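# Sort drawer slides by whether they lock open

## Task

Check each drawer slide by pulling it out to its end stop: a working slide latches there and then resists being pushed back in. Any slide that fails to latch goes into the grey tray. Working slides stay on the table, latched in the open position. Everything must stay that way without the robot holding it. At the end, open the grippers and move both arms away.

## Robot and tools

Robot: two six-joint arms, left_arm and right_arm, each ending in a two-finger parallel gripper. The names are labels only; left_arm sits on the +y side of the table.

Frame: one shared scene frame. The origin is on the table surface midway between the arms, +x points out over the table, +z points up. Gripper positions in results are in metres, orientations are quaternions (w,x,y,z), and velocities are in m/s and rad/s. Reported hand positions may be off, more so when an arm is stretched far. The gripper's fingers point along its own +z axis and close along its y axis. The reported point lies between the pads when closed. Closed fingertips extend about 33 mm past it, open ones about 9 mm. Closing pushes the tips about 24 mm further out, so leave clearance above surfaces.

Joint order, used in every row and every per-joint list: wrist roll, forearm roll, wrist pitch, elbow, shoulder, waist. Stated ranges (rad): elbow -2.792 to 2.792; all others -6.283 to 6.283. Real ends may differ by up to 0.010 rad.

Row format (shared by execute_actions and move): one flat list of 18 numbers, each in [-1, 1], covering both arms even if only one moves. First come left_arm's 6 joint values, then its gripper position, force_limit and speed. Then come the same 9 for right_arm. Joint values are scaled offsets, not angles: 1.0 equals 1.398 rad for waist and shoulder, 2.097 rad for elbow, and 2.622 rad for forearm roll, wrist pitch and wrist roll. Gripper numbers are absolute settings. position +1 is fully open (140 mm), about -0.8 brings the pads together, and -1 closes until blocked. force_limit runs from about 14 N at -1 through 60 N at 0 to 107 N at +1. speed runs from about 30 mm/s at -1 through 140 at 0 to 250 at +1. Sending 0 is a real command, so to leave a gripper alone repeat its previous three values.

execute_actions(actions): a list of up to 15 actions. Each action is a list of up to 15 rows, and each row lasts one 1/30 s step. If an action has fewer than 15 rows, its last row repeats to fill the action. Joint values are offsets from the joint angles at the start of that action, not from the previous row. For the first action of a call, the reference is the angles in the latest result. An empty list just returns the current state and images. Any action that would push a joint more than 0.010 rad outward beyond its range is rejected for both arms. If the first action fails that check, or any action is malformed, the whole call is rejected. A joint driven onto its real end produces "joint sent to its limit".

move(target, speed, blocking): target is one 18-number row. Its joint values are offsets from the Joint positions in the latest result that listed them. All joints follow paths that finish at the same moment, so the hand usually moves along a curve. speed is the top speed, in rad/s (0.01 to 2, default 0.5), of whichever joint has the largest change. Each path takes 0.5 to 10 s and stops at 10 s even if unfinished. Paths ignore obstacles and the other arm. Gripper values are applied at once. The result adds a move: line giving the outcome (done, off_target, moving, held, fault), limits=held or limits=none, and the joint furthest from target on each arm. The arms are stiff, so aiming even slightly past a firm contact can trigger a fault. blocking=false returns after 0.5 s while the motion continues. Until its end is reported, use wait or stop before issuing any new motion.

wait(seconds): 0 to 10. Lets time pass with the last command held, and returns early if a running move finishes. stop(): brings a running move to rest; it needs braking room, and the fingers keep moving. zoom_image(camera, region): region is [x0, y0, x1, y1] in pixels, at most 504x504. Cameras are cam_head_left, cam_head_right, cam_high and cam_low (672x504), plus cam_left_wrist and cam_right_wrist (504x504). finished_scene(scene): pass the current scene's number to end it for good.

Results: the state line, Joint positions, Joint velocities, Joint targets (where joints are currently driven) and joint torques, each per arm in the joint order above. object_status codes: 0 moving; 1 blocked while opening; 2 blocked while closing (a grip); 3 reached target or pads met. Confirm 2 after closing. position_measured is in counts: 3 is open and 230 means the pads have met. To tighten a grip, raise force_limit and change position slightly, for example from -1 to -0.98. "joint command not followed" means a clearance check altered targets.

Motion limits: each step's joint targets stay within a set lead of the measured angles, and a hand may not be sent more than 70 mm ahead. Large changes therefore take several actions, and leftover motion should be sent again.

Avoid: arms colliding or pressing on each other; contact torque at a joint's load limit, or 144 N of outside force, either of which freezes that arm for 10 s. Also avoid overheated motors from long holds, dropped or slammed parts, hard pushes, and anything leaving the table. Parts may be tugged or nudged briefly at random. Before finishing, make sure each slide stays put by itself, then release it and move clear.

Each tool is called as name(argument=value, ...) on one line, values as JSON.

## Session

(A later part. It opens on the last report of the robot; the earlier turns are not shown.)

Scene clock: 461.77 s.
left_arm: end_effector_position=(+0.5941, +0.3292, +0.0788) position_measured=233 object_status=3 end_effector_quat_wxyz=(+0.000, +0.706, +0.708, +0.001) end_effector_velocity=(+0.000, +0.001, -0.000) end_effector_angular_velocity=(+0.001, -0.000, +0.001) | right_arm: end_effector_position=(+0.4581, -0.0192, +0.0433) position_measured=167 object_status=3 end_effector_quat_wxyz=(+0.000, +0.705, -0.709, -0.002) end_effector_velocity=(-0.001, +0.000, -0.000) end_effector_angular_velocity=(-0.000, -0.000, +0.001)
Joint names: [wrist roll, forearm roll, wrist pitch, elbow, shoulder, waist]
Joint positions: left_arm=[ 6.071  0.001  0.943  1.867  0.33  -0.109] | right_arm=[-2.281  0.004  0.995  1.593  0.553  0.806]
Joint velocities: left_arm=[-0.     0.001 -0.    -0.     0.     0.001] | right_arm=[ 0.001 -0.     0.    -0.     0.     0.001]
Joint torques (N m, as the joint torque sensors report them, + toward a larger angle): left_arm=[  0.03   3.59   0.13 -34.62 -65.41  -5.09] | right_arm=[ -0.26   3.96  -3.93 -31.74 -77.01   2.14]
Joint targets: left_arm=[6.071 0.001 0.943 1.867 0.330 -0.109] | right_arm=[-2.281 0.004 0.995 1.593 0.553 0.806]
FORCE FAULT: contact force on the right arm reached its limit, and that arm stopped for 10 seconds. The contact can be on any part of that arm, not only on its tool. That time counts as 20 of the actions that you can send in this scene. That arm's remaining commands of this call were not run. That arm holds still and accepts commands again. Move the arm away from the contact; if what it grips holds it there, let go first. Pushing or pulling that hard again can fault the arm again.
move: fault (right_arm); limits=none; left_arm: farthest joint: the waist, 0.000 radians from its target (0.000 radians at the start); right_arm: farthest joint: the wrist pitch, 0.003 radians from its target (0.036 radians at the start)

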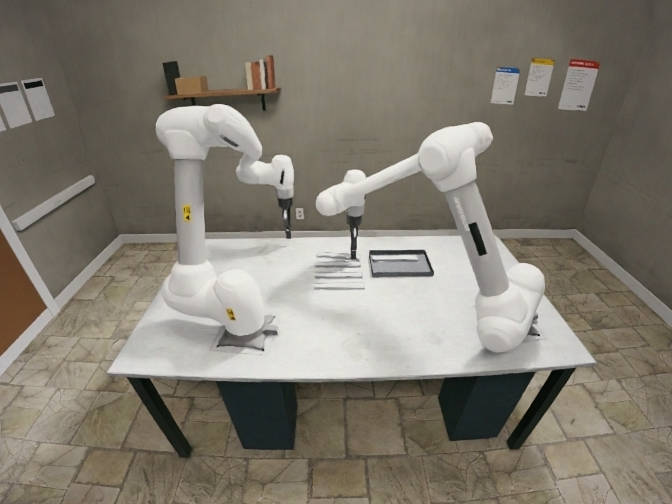

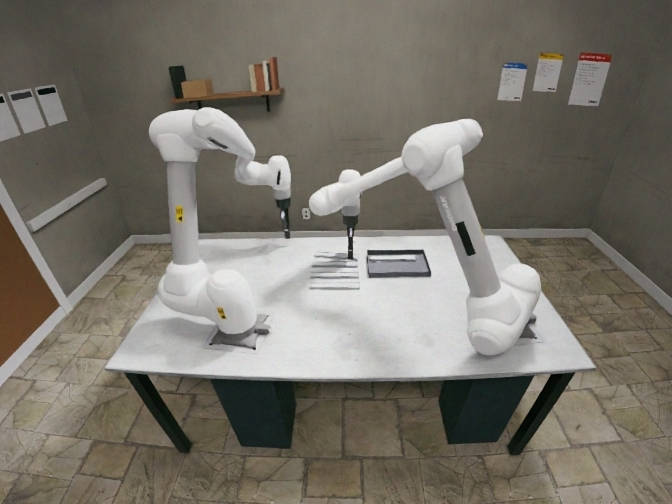

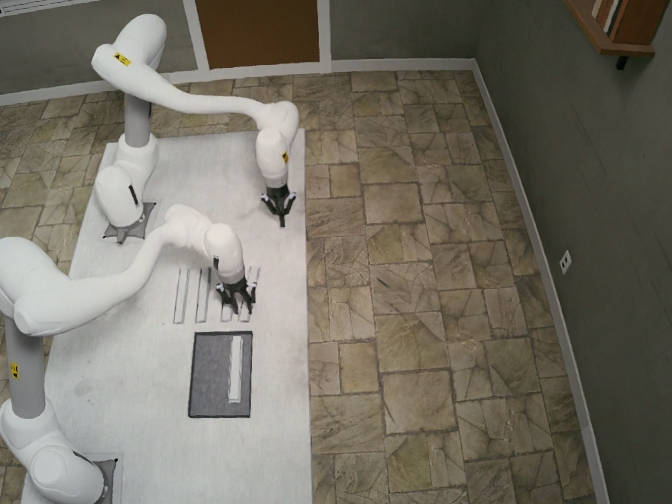

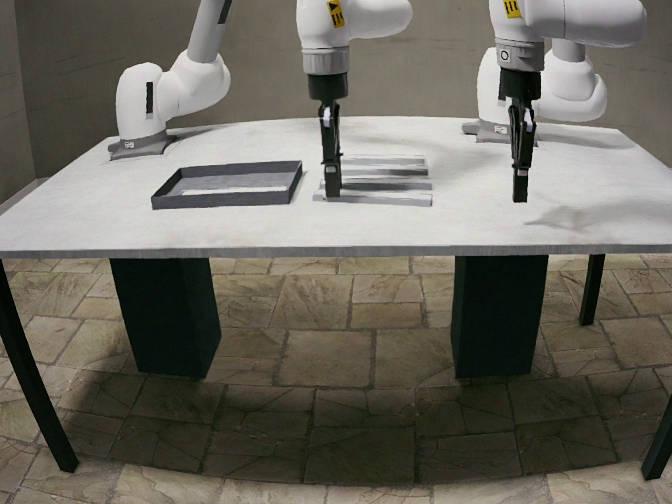

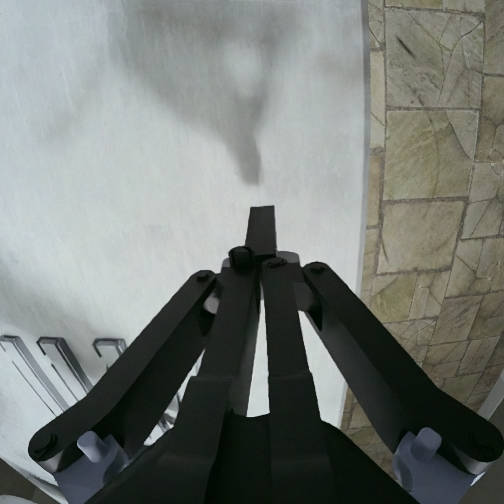

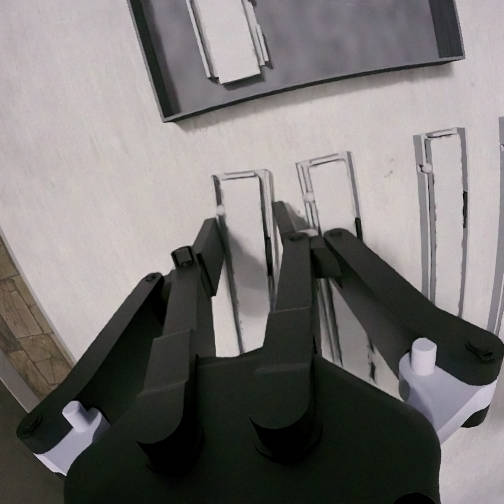

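move(target=[0,0,0,0,0,0,-1,0,0, 0,0,0.005,-0.003,-0.005,0,-0.3,0.3,0], speed=0.1)

zoom_image(camera="cam_right_wrist", region=[160,140,400,340])

zoom_image(camera="cam_low", region=[290,130,450,230])

Scene clock: 479.07 s.
left_arm: end_effector_position=(+0.5941, +0.3292, +0.0788) position_measured=233 object_status=3 end_effector_quat_wxyz=(+0.000, +0.706, +0.708, +0.001) end_effector_velocity=(+0.000, +0.001, +0.001) end_effector_angular_velocity=(+0.000, -0.001, +0.001) | right_arm: end_effector_position=(+0.4583, -0.0189, +0.0518) position_measured=167 object_status=3 end_effector_quat_wxyz=(+0.000, +0.705, -0.709, -0.002) end_effector_velocity=(-0.001, +0.000, +0.001) end_effector_angular_velocity=(+0.000, -0.000, +0.001)
Joint names: [wrist roll, forearm roll, wrist pitch, elbow, shoulder, waist]
Joint positions: left_arm=[ 6.071  0.001  0.943  1.867  0.33  -0.109] | right_arm=[-2.281  0.004  1.008  1.587  0.546  0.806]
Joint velocities: left_arm=[-0.     0.001  0.    -0.    -0.001  0.001] | right_arm=[ 0.    -0.     0.    -0.    -0.001  0.001]
Joint torques (N m, as the joint torque sensors report them, + toward a larger angle): left_arm=[ -0.06   3.46   0.23 -34.66 -67.88  -5.54] | right_arm=[ -0.09   3.73  -0.28 -36.2  -95.76   3.06]
Joint targets: left_arm=[6.071 0.001 0.943 1.867 0.330 -0.109] | right_arm=[-2.281 0.004 1.008 1.587 0.546 0.806]
move: done; limits=none; left_arm: farthest joint: the waist, 0.000 radians from its target (0.000 radians at the start); right_arm: farthest joint: the waist, 0.000 radians from its target (0.000 radians at the start)

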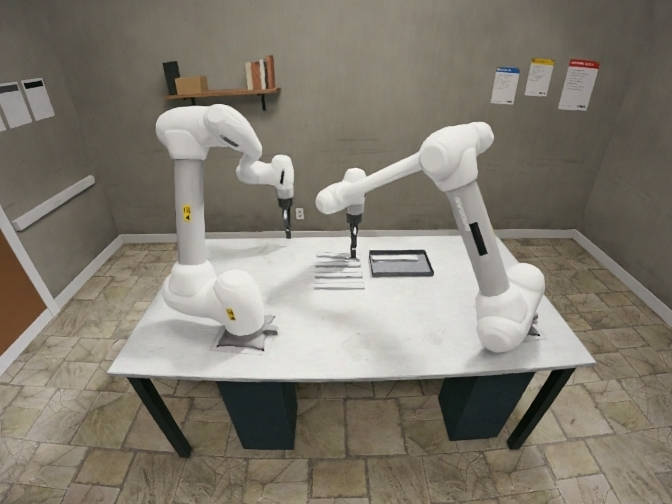

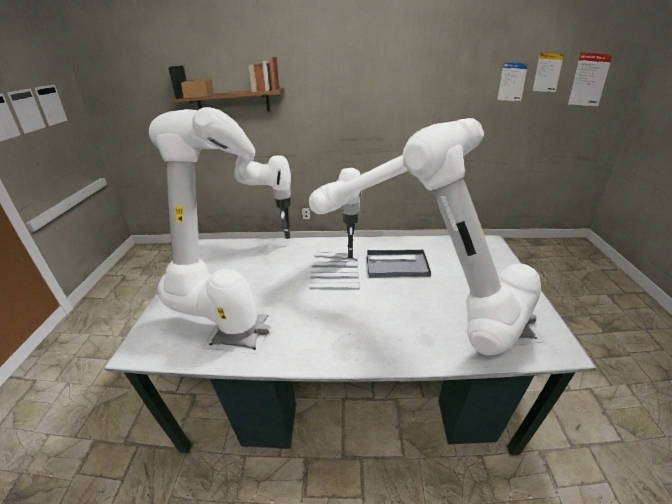

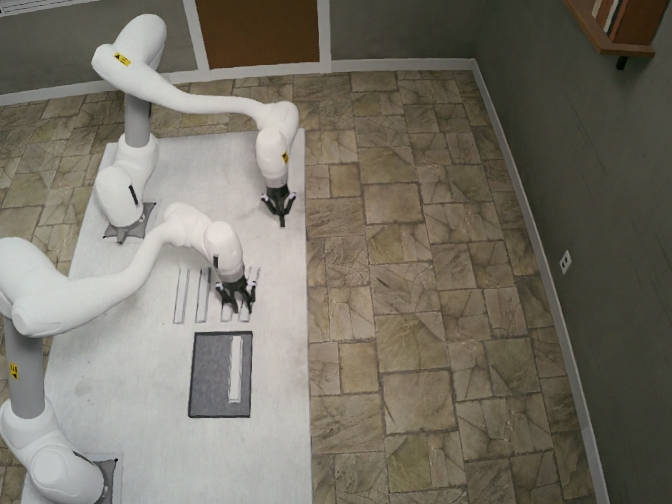

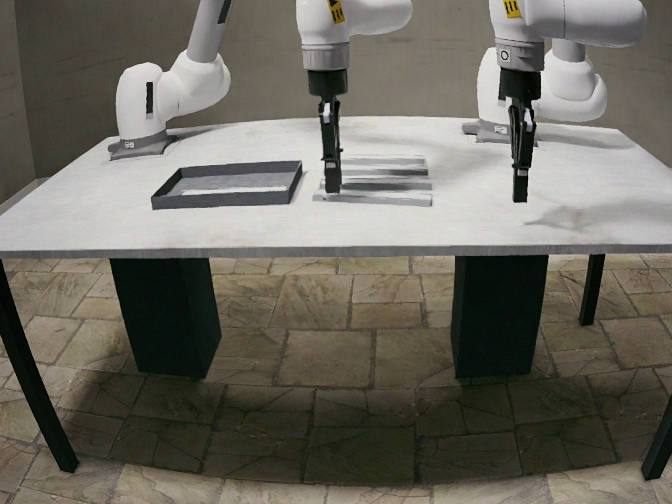

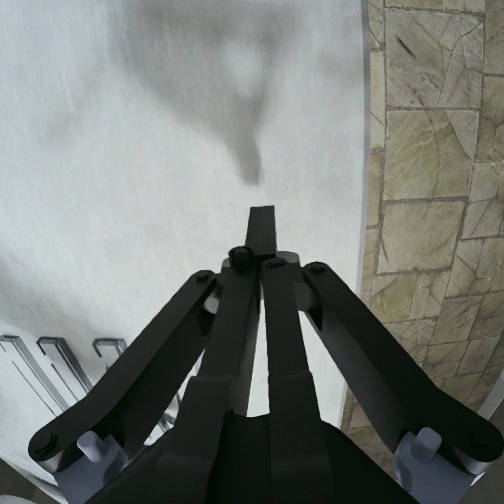

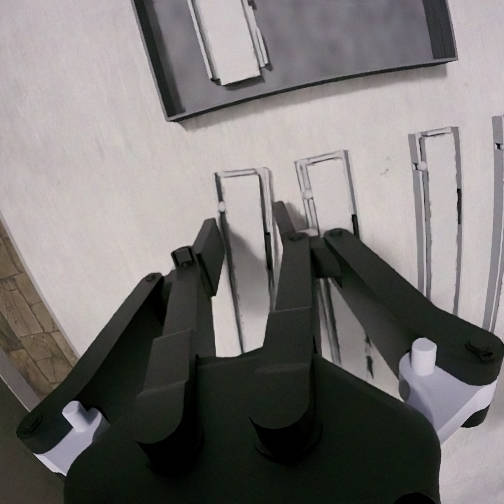

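Region (160, 140, 400, 340) of cam_right_wrist's 504x504 image, scaled by 2.100, with more detail than that image has.

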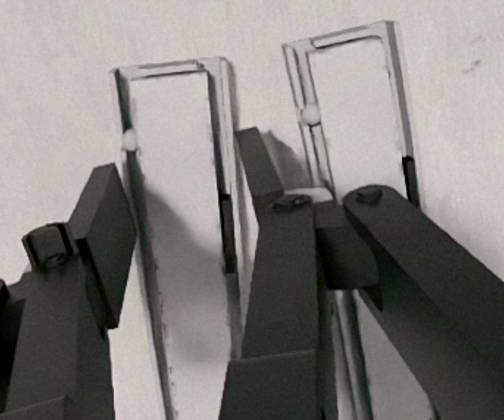

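Region (290, 130, 450, 230) of cam_low's 672x504 image, scaled by 3.150, with more detail than that image has; it fills the top 315 rows of this view, and the rest is white.

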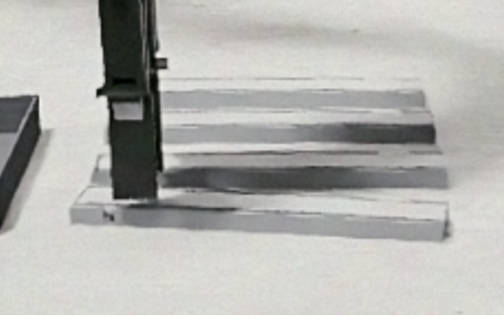

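move(target=[0,0,0,0,0,0,-1,0,0, -0.0011,0,0.0008,-0.002,0.0016,-0.0021,-0.2,0.3,0])

move(target=[0,0,0,0,0,0,-1,0,0, 0,0,-0.0038,0.0024,0.0037,0,-0.2,0.3,0], speed=0.02)

zoom_image(camera="cam_right_wrist", region=[160,140,400,340])

Scene clock: 491.70 s.
left_arm: end_effector_position=(+0.5941, +0.3292, +0.0788) position_measured=233 object_status=3 end_effector_quat_wxyz=(+0.000, +0.706, +0.708, +0.001) end_effector_velocity=(+0.000, -0.001, -0.000) end_effector_angular_velocity=(-0.000, -0.001, -0.001) | right_arm: end_effector_position=(+0.4613, -0.0191, +0.0520) position_measured=154 object_status=3 end_effector_quat_wxyz=(+0.000, +0.705, -0.709, -0.002) end_effector_velocity=(+0.001, -0.001, +0.002) end_effector_angular_velocity=(+0.001, -0.002, -0.001)
Joint names: [wrist roll, forearm roll, wrist pitch, elbow, shoulder, waist]
Joint positions: left_arm=[ 6.071  0.001  0.943  1.867  0.33  -0.109] | right_arm=[-2.284  0.004  1.01   1.583  0.548  0.803]
Joint velocities: left_arm=[-0.001 -0.    -0.001 -0.     0.    -0.001] | right_arm=[ 0.    -0.001  0.    -0.    -0.002 -0.002]
Joint torques (N m, as the joint torque sensors report them, + toward a larger angle): left_arm=[ -0.21   3.46   0.07 -34.76 -66.24  -5.46] | right_arm=[ -0.08   3.65  -0.41 -36.48 -96.32   3.63]
Joint targets: left_arm=[6.071 0.001 0.943 1.867 0.330 -0.109] | right_arm=[-2.284 0.004 1.010 1.583 0.548 0.803]
move: done; limits=none; left_arm: farthest joint: the waist, 0.000 radians from its target (0.000 radians at the start); right_arm: farthest joint: the waist, 0.000 radians from its target (0.003 radians at the start)

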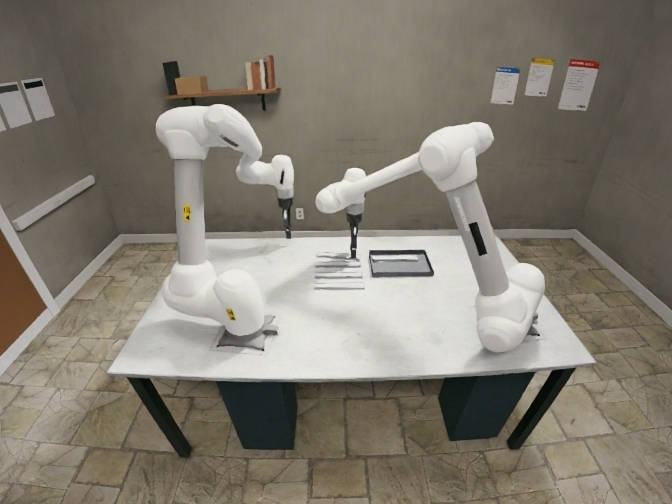

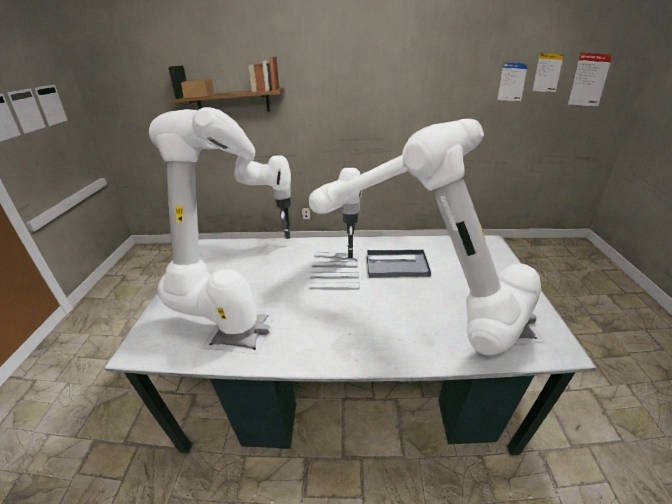

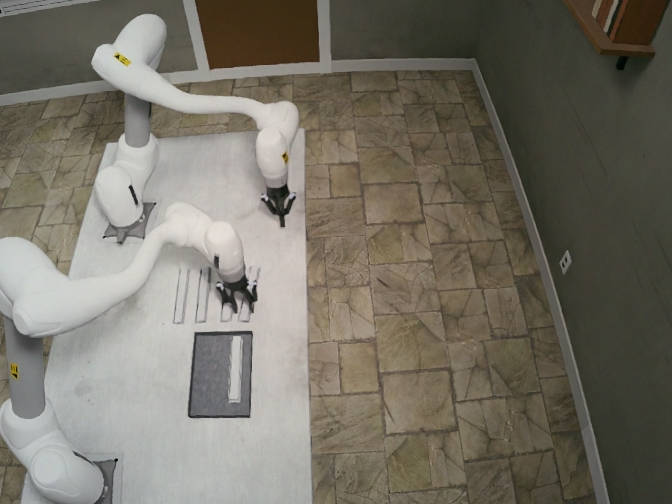

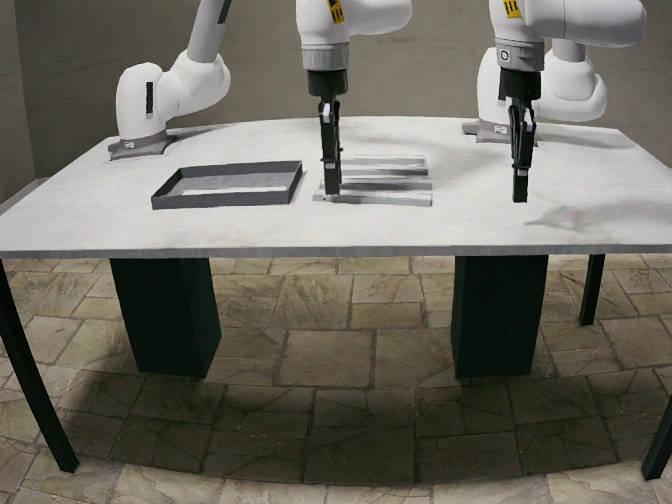

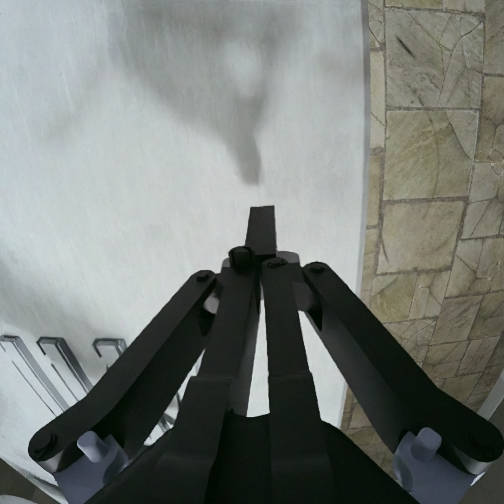

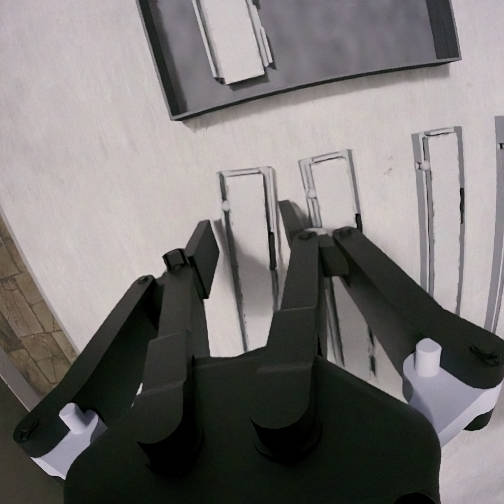

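Scene clock: 492.43 s.
left_arm: end_effector_position=(+0.5941, +0.3292, +0.0788) position_measured=233 object_status=3 end_effector_quat_wxyz=(+0.000, +0.706, +0.708, +0.001) end_effector_velocity=(+0.000, +0.001, +0.001) end_effector_angular_velocity=(-0.002, -0.002, +0.002) | right_arm: end_effector_position=(+0.4610, -0.0194, +0.0455) position_measured=154 object_status=3 end_effector_quat_wxyz=(+0.000, +0.705, -0.709, -0.002) end_effector_velocity=(+0.001, +0.000, +0.001) end_effector_angular_velocity=(+0.001, -0.001, -0.001)
Joint names: [wrist roll, forearm roll, wrist pitch, elbow, shoulder, waist]
Joint positions: left_arm=[ 6.071  0.001  0.943  1.867  0.33  -0.109] | right_arm=[-2.284  0.004  1.001  1.588  0.554  0.803]
Joint velocities: left_arm=[ 0.    -0.001 -0.001  0.    -0.002  0.002] | right_arm=[-0.    -0.    -0.    -0.    -0.001 -0.001]
Joint torques (N m, as the joint torque sensors report them, + toward a larger angle): left_arm=[ -0.02   3.5    0.12 -34.46 -66.89  -5.61] | right_arm=[  0.01   3.63  -0.49 -36.42 -96.43   4.27]
Joint targets: left_arm=[6.071 0.001 0.943 1.867 0.330 -0.109] | right_arm=[-2.284 0.004 1.001 1.588 0.554 0.803]
move: done; limits=none; left_arm: farthest joint: the waist, 0.000 radians from its target (0.000 radians at the start); right_arm: farthest joint: the waist, 0.000 radians from its target (0.000 radians at the start)

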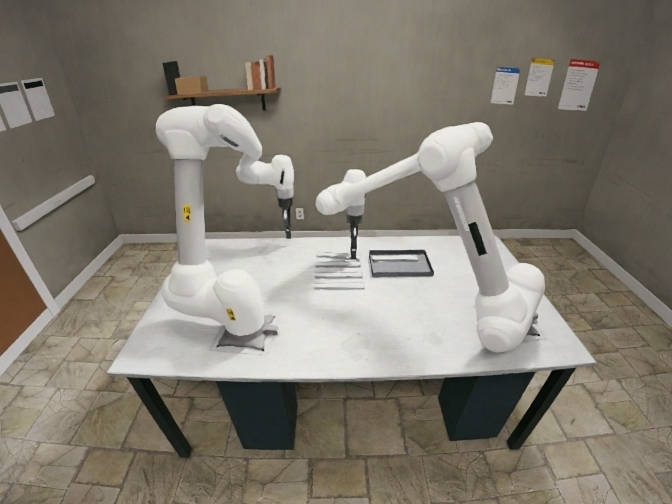

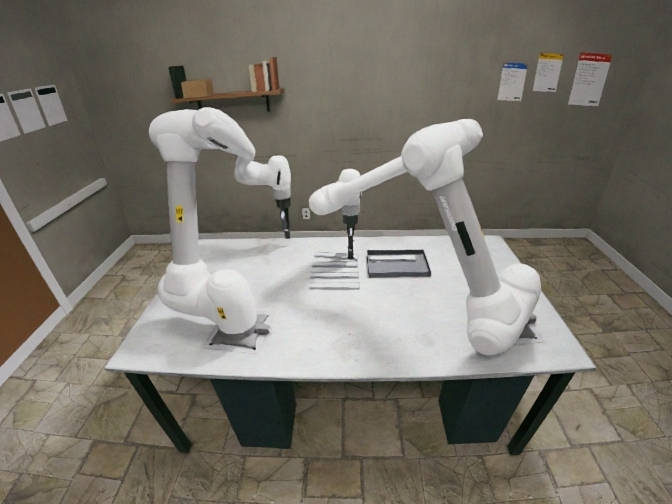

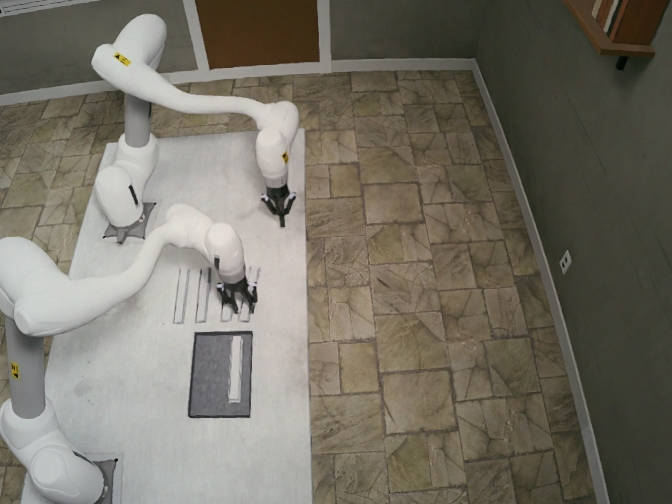

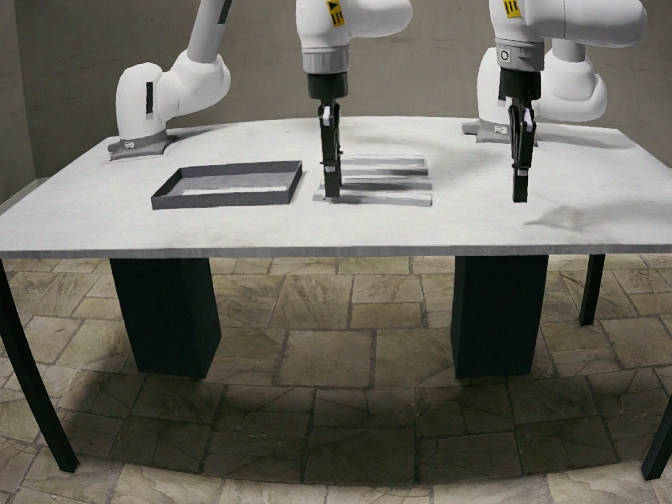

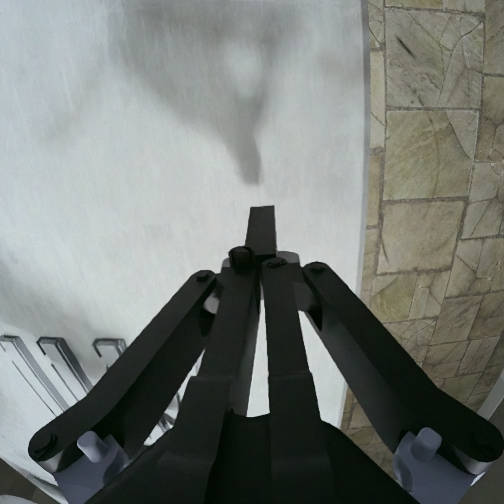

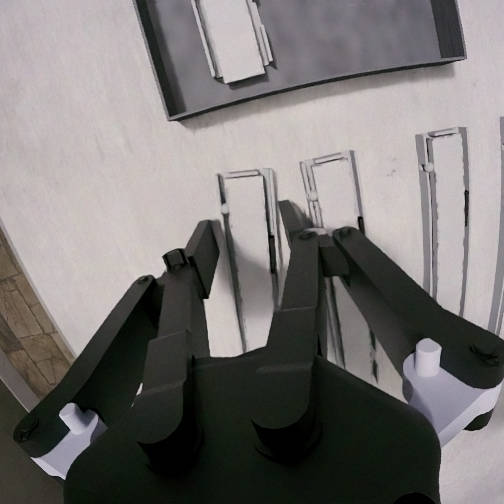

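Region (160, 140, 400, 340) of cam_right_wrist's 504x504 image, scaled by 2.100, with more detail than that image has.

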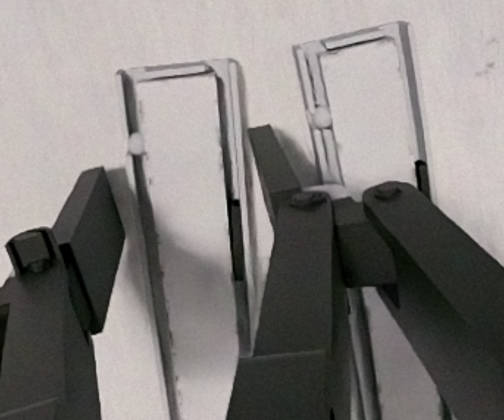

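Both clear-looking. Down 1.5 mm steps.

move(target=[0,0,0,0,0,0,-1,0,0, 0,0,-0.0012,0.0007,0.0012,0,-0.2,0.3,0], speed=0.02)

Scene clock: 499.30 s.
left_arm: end_effector_position=(+0.5941, +0.3292, +0.0788) position_measured=233 object_status=3 end_effector_quat_wxyz=(+0.000, +0.706, +0.708, +0.001) end_effector_velocity=(-0.001, +0.001, -0.000) end_effector_angular_velocity=(+0.001, +0.002, +0.000) | right_arm: end_effector_position=(+0.4610, -0.0194, +0.0435) position_measured=154 object_status=3 end_effector_quat_wxyz=(+0.000, +0.705, -0.709, -0.002) end_effector_velocity=(+0.000, -0.001, -0.001) end_effector_angular_velocity=(-0.001, +0.001, -0.001)
Joint names: [wrist roll, forearm roll, wrist pitch, elbow, shoulder, waist]
Joint positions: left_arm=[ 6.071  0.001  0.943  1.867  0.33  -0.109] | right_arm=[-2.284  0.004  0.997  1.589  0.555  0.803]
Joint velocities: left_arm=[ 0.     0.     0.001  0.001 -0.     0.001] | right_arm=[ 0.001 -0.001 -0.     0.001  0.    -0.001]
Joint torques (N m, as the joint torque sensors report them, + toward a larger angle): left_arm=[ -0.25   3.5    0.1  -34.96 -67.09  -5.22] | right_arm=[ -0.18   3.64  -0.27 -36.01 -97.2    2.41]
Joint targets: left_arm=[6.071 0.001 0.943 1.867 0.330 -0.109] | right_arm=[-2.284 0.004 0.997 1.589 0.555 0.803]
move: done; limits=none; left_arm: farthest joint: the waist, 0.000 radians from its target (0.000 radians at the start); right_arm: farthest joint: the waist, 0.000 radians from its target (0.000 radians at the start)

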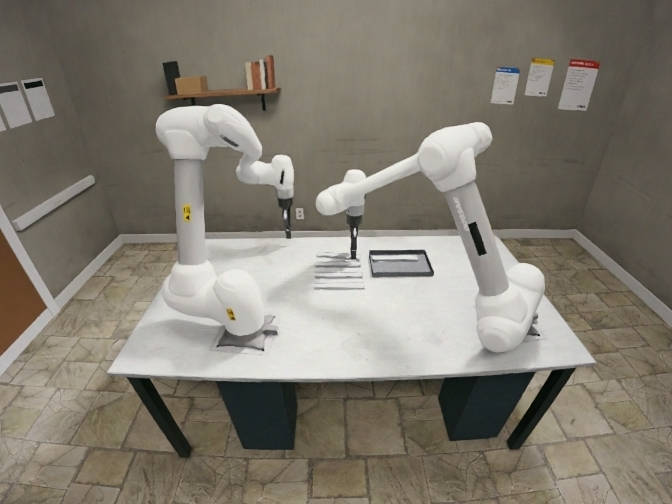

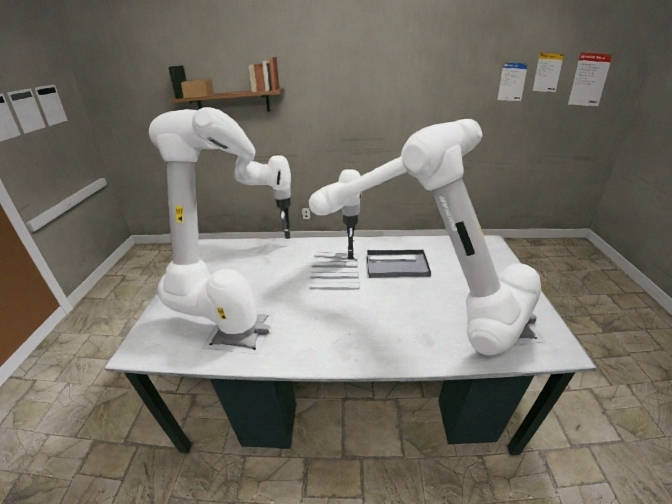

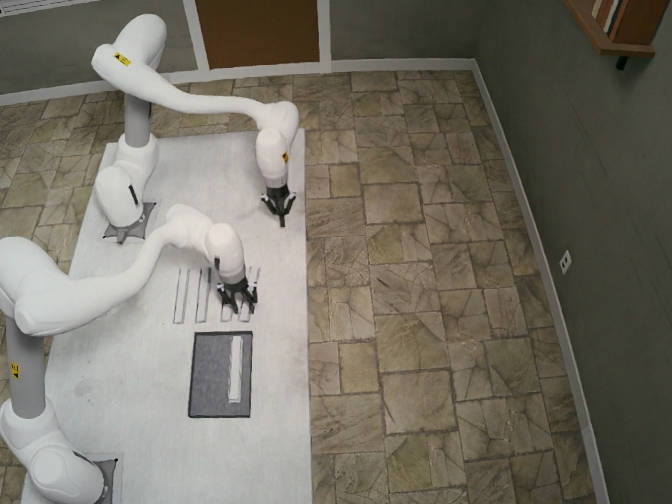

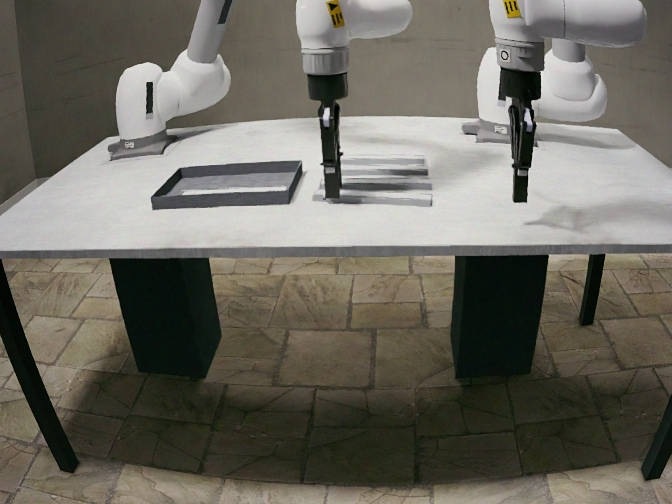

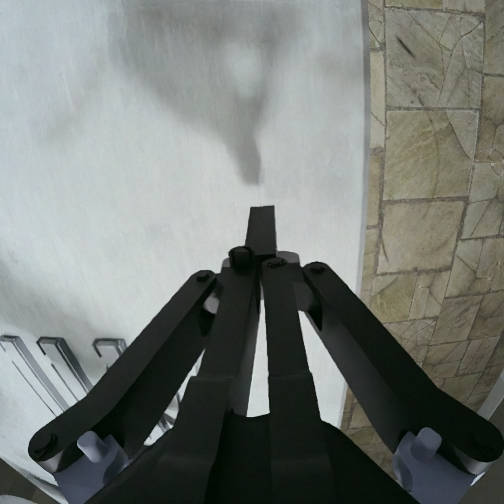

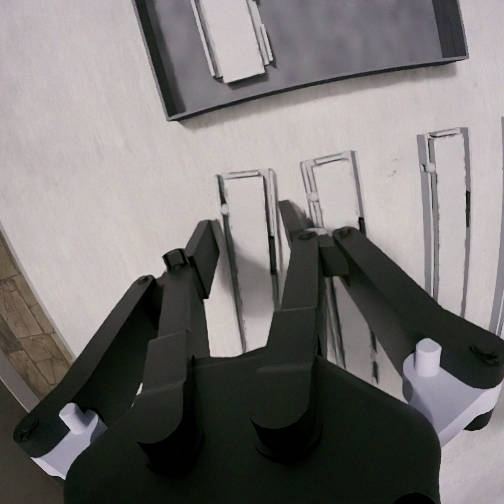

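move(target=[0,0,0,0,0,0,-1,0,0, 0,0,-0.0012,0.0007,0.0012,0,-0.2,0.3,0], speed=0.02)

Scene clock: 504.37 s.
left_arm: end_effector_position=(+0.5941, +0.3292, +0.0788) position_measured=233 object_status=3 end_effector_quat_wxyz=(+0.000, +0.706, +0.708, +0.001) end_effector_velocity=(+0.001, -0.000, +0.000) end_effector_angular_velocity=(-0.001, -0.001, +0.001) | right_arm: end_effector_position=(+0.4609, -0.0195, +0.0415) position_measured=154 object_status=3 end_effector_quat_wxyz=(+0.000, +0.705, -0.709, -0.002) end_effector_velocity=(+0.001, +0.000, +0.000) end_effector_angular_velocity=(+0.000, -0.001, +0.000)
Joint names: [wrist roll, forearm roll, wrist pitch, elbow, shoulder, waist]
Joint positions: left_arm=[ 6.071  0.001  0.943  1.867  0.33  -0.109] | right_arm=[-2.284  0.004  0.994  1.591  0.557  0.803]
Joint velocities: left_arm=[-0.    -0.001 -0.001 -0.001  0.     0.   ] | right_arm=[-0.    -0.001 -0.    -0.001  0.    -0.   ]
Joint torques (N m, as the joint torque sensors report them, + toward a larger angle): left_arm=[ -0.15   3.58   0.19 -34.68 -66.19  -4.89] | right_arm=[ -0.09   3.59  -0.29 -36.39 -96.22   2.96]
Joint targets: left_arm=[6.071 0.001 0.943 1.867 0.330 -0.109] | right_arm=[-2.284 0.004 0.994 1.591 0.557 0.803]
move: done; limits=none; left_arm: farthest joint: the waist, 0.000 radians from its target (0.000 radians at the start); right_arm: farthest joint: the waist, 0.000 radians from its target (0.000 radians at the start)

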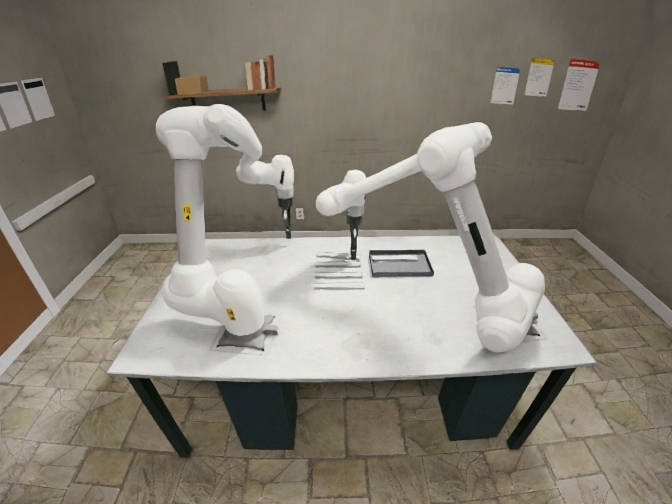

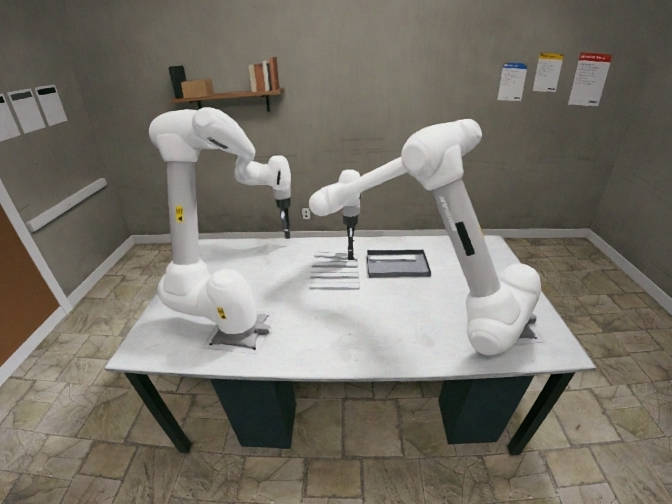

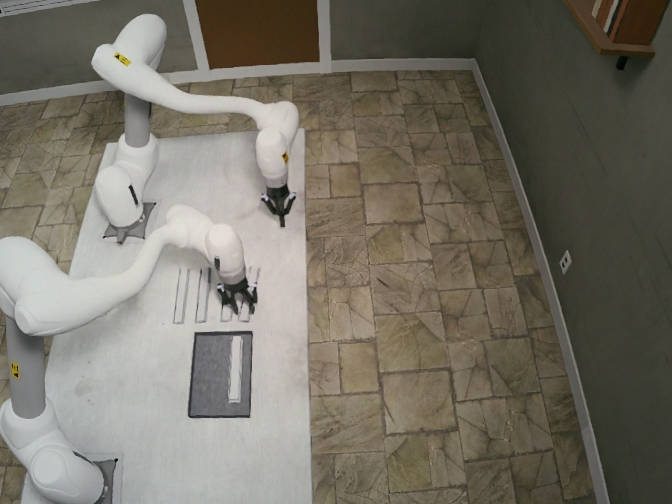

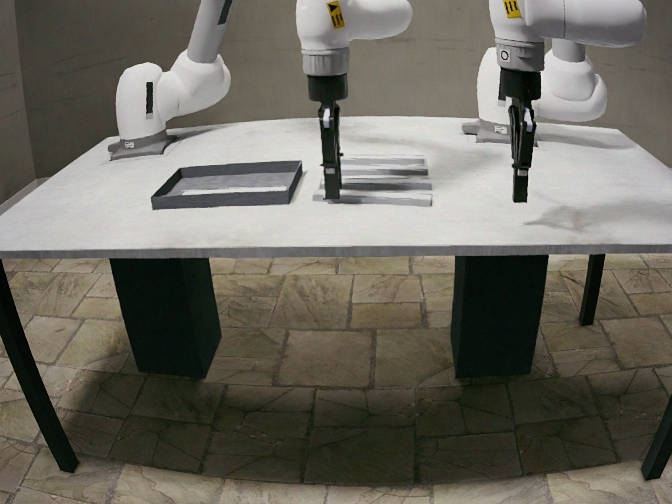

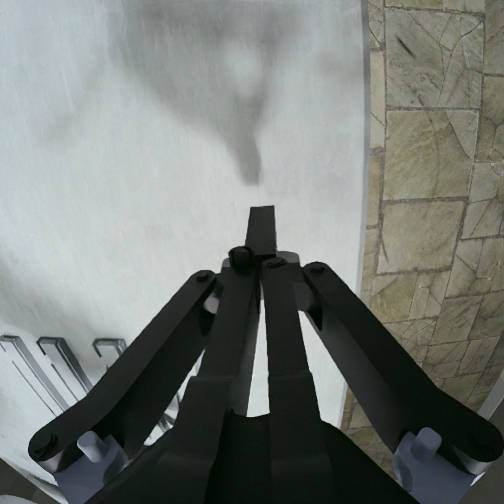

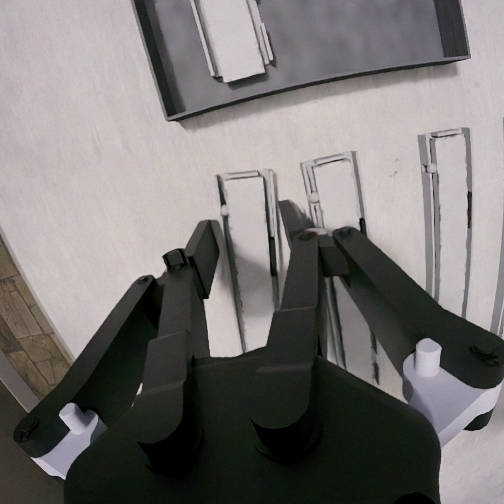

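execute_actions(actions=[[[0,0,0,0,0,0,-1,0,0,0,0,0,0,0,0,-0.5,0.3,-0.7]],[[0,0,0,0,0,0,-1,0,0,0,0,0,0,0,0,-0.5,0.3,-0.7]],[[0,0,0,0,0,0,-1,0,0,0,0,0.0007,-0.0004,-0.0007,0,-1,0.3,-0.7]],[[0,0,0,0,0,0,-1,0,0,0,0,0,0,0,0,-1,0.3,-0.7]],[[0,0,0,0,0,0,-1,0,0,0,0,0,0,0,0,-1,0.3,-0.7]]])

Scene clock: 523.87 s.
left_arm: end_effector_position=(+0.5941, +0.3292, +0.0788) position_measured=233 object_status=3 end_effector_quat_wxyz=(+0.000, +0.706, +0.708, +0.001) end_effector_velocity=(+0.000, +0.001, +0.000) end_effector_angular_velocity=(+0.001, +0.000, +0.000) | right_arm: end_effector_position=(+0.4610, -0.0195, +0.0426) position_measured=176 object_status=2 end_effector_quat_wxyz=(+0.000, +0.705, -0.709, -0.002) end_effector_velocity=(-0.000, -0.000, +0.000) end_effector_angular_velocity=(-0.000, -0.000, +0.001)
Joint names: [wrist roll, forearm roll, wrist pitch, elbow, shoulder, waist]
Joint positions: left_arm=[ 6.071  0.001  0.943  1.867  0.33  -0.109] | right_arm=[-2.284  0.004  0.996  1.59   0.556  0.803]
Joint velocities: left_arm=[ 0.     0.001  0.001 -0.001  0.     0.002] | right_arm=[-0.    -0.     0.     0.001 -0.001  0.   ]
Joint torques (N m, as the joint torque sensors report them, + toward a larger angle): left_arm=[ -0.1    3.58   0.1  -34.4  -67.    -5.31] | right_arm=[ -0.09   3.89  -0.48 -37.74 -97.51   3.45]
Joint targets: left_arm=[6.071 0.001 0.943 1.867 0.330 -0.109] | right_arm=[-2.284 0.004 0.996 1.590 0.556 0.803]

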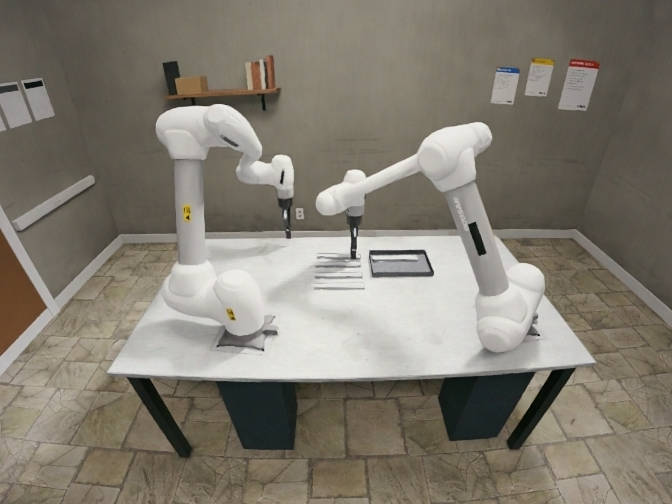

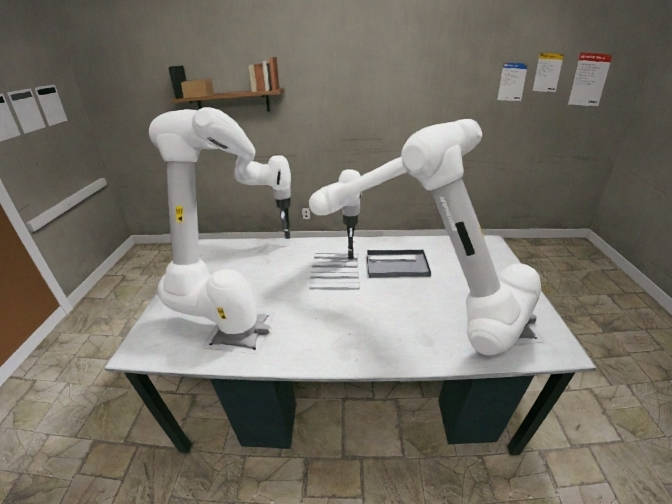

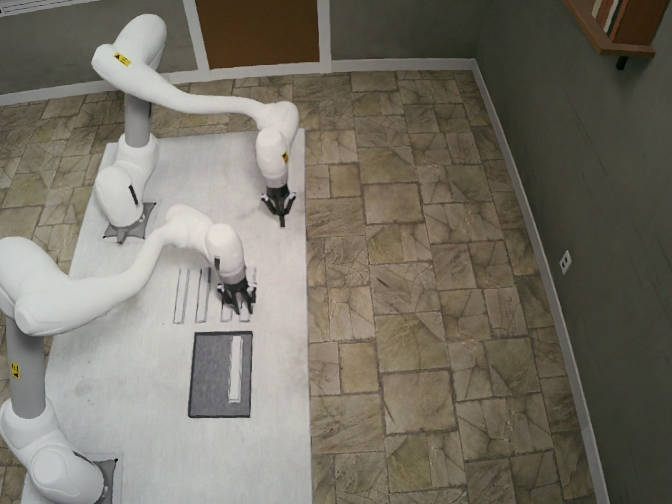

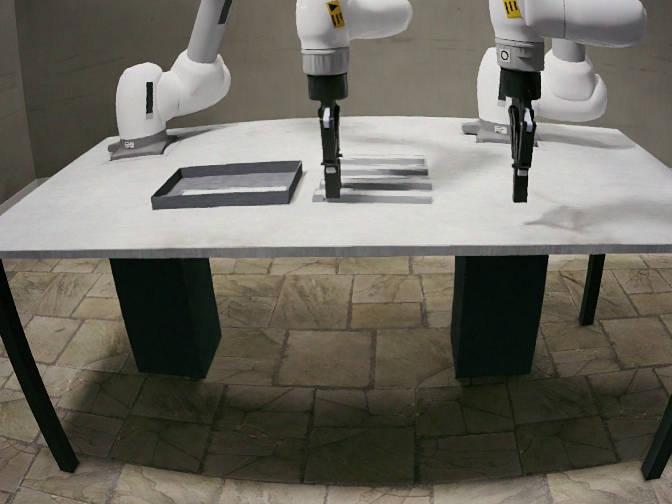

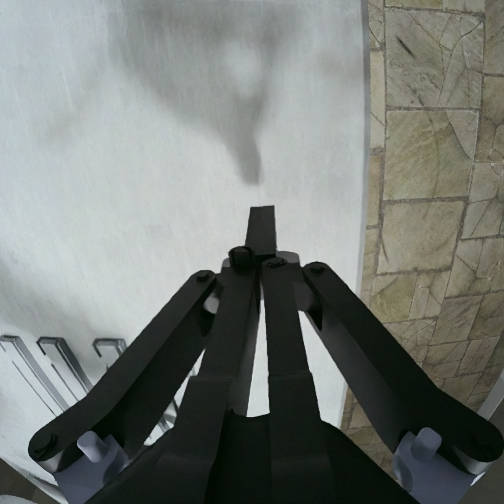

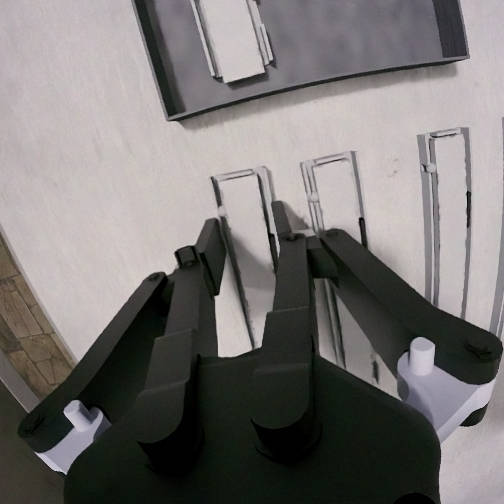

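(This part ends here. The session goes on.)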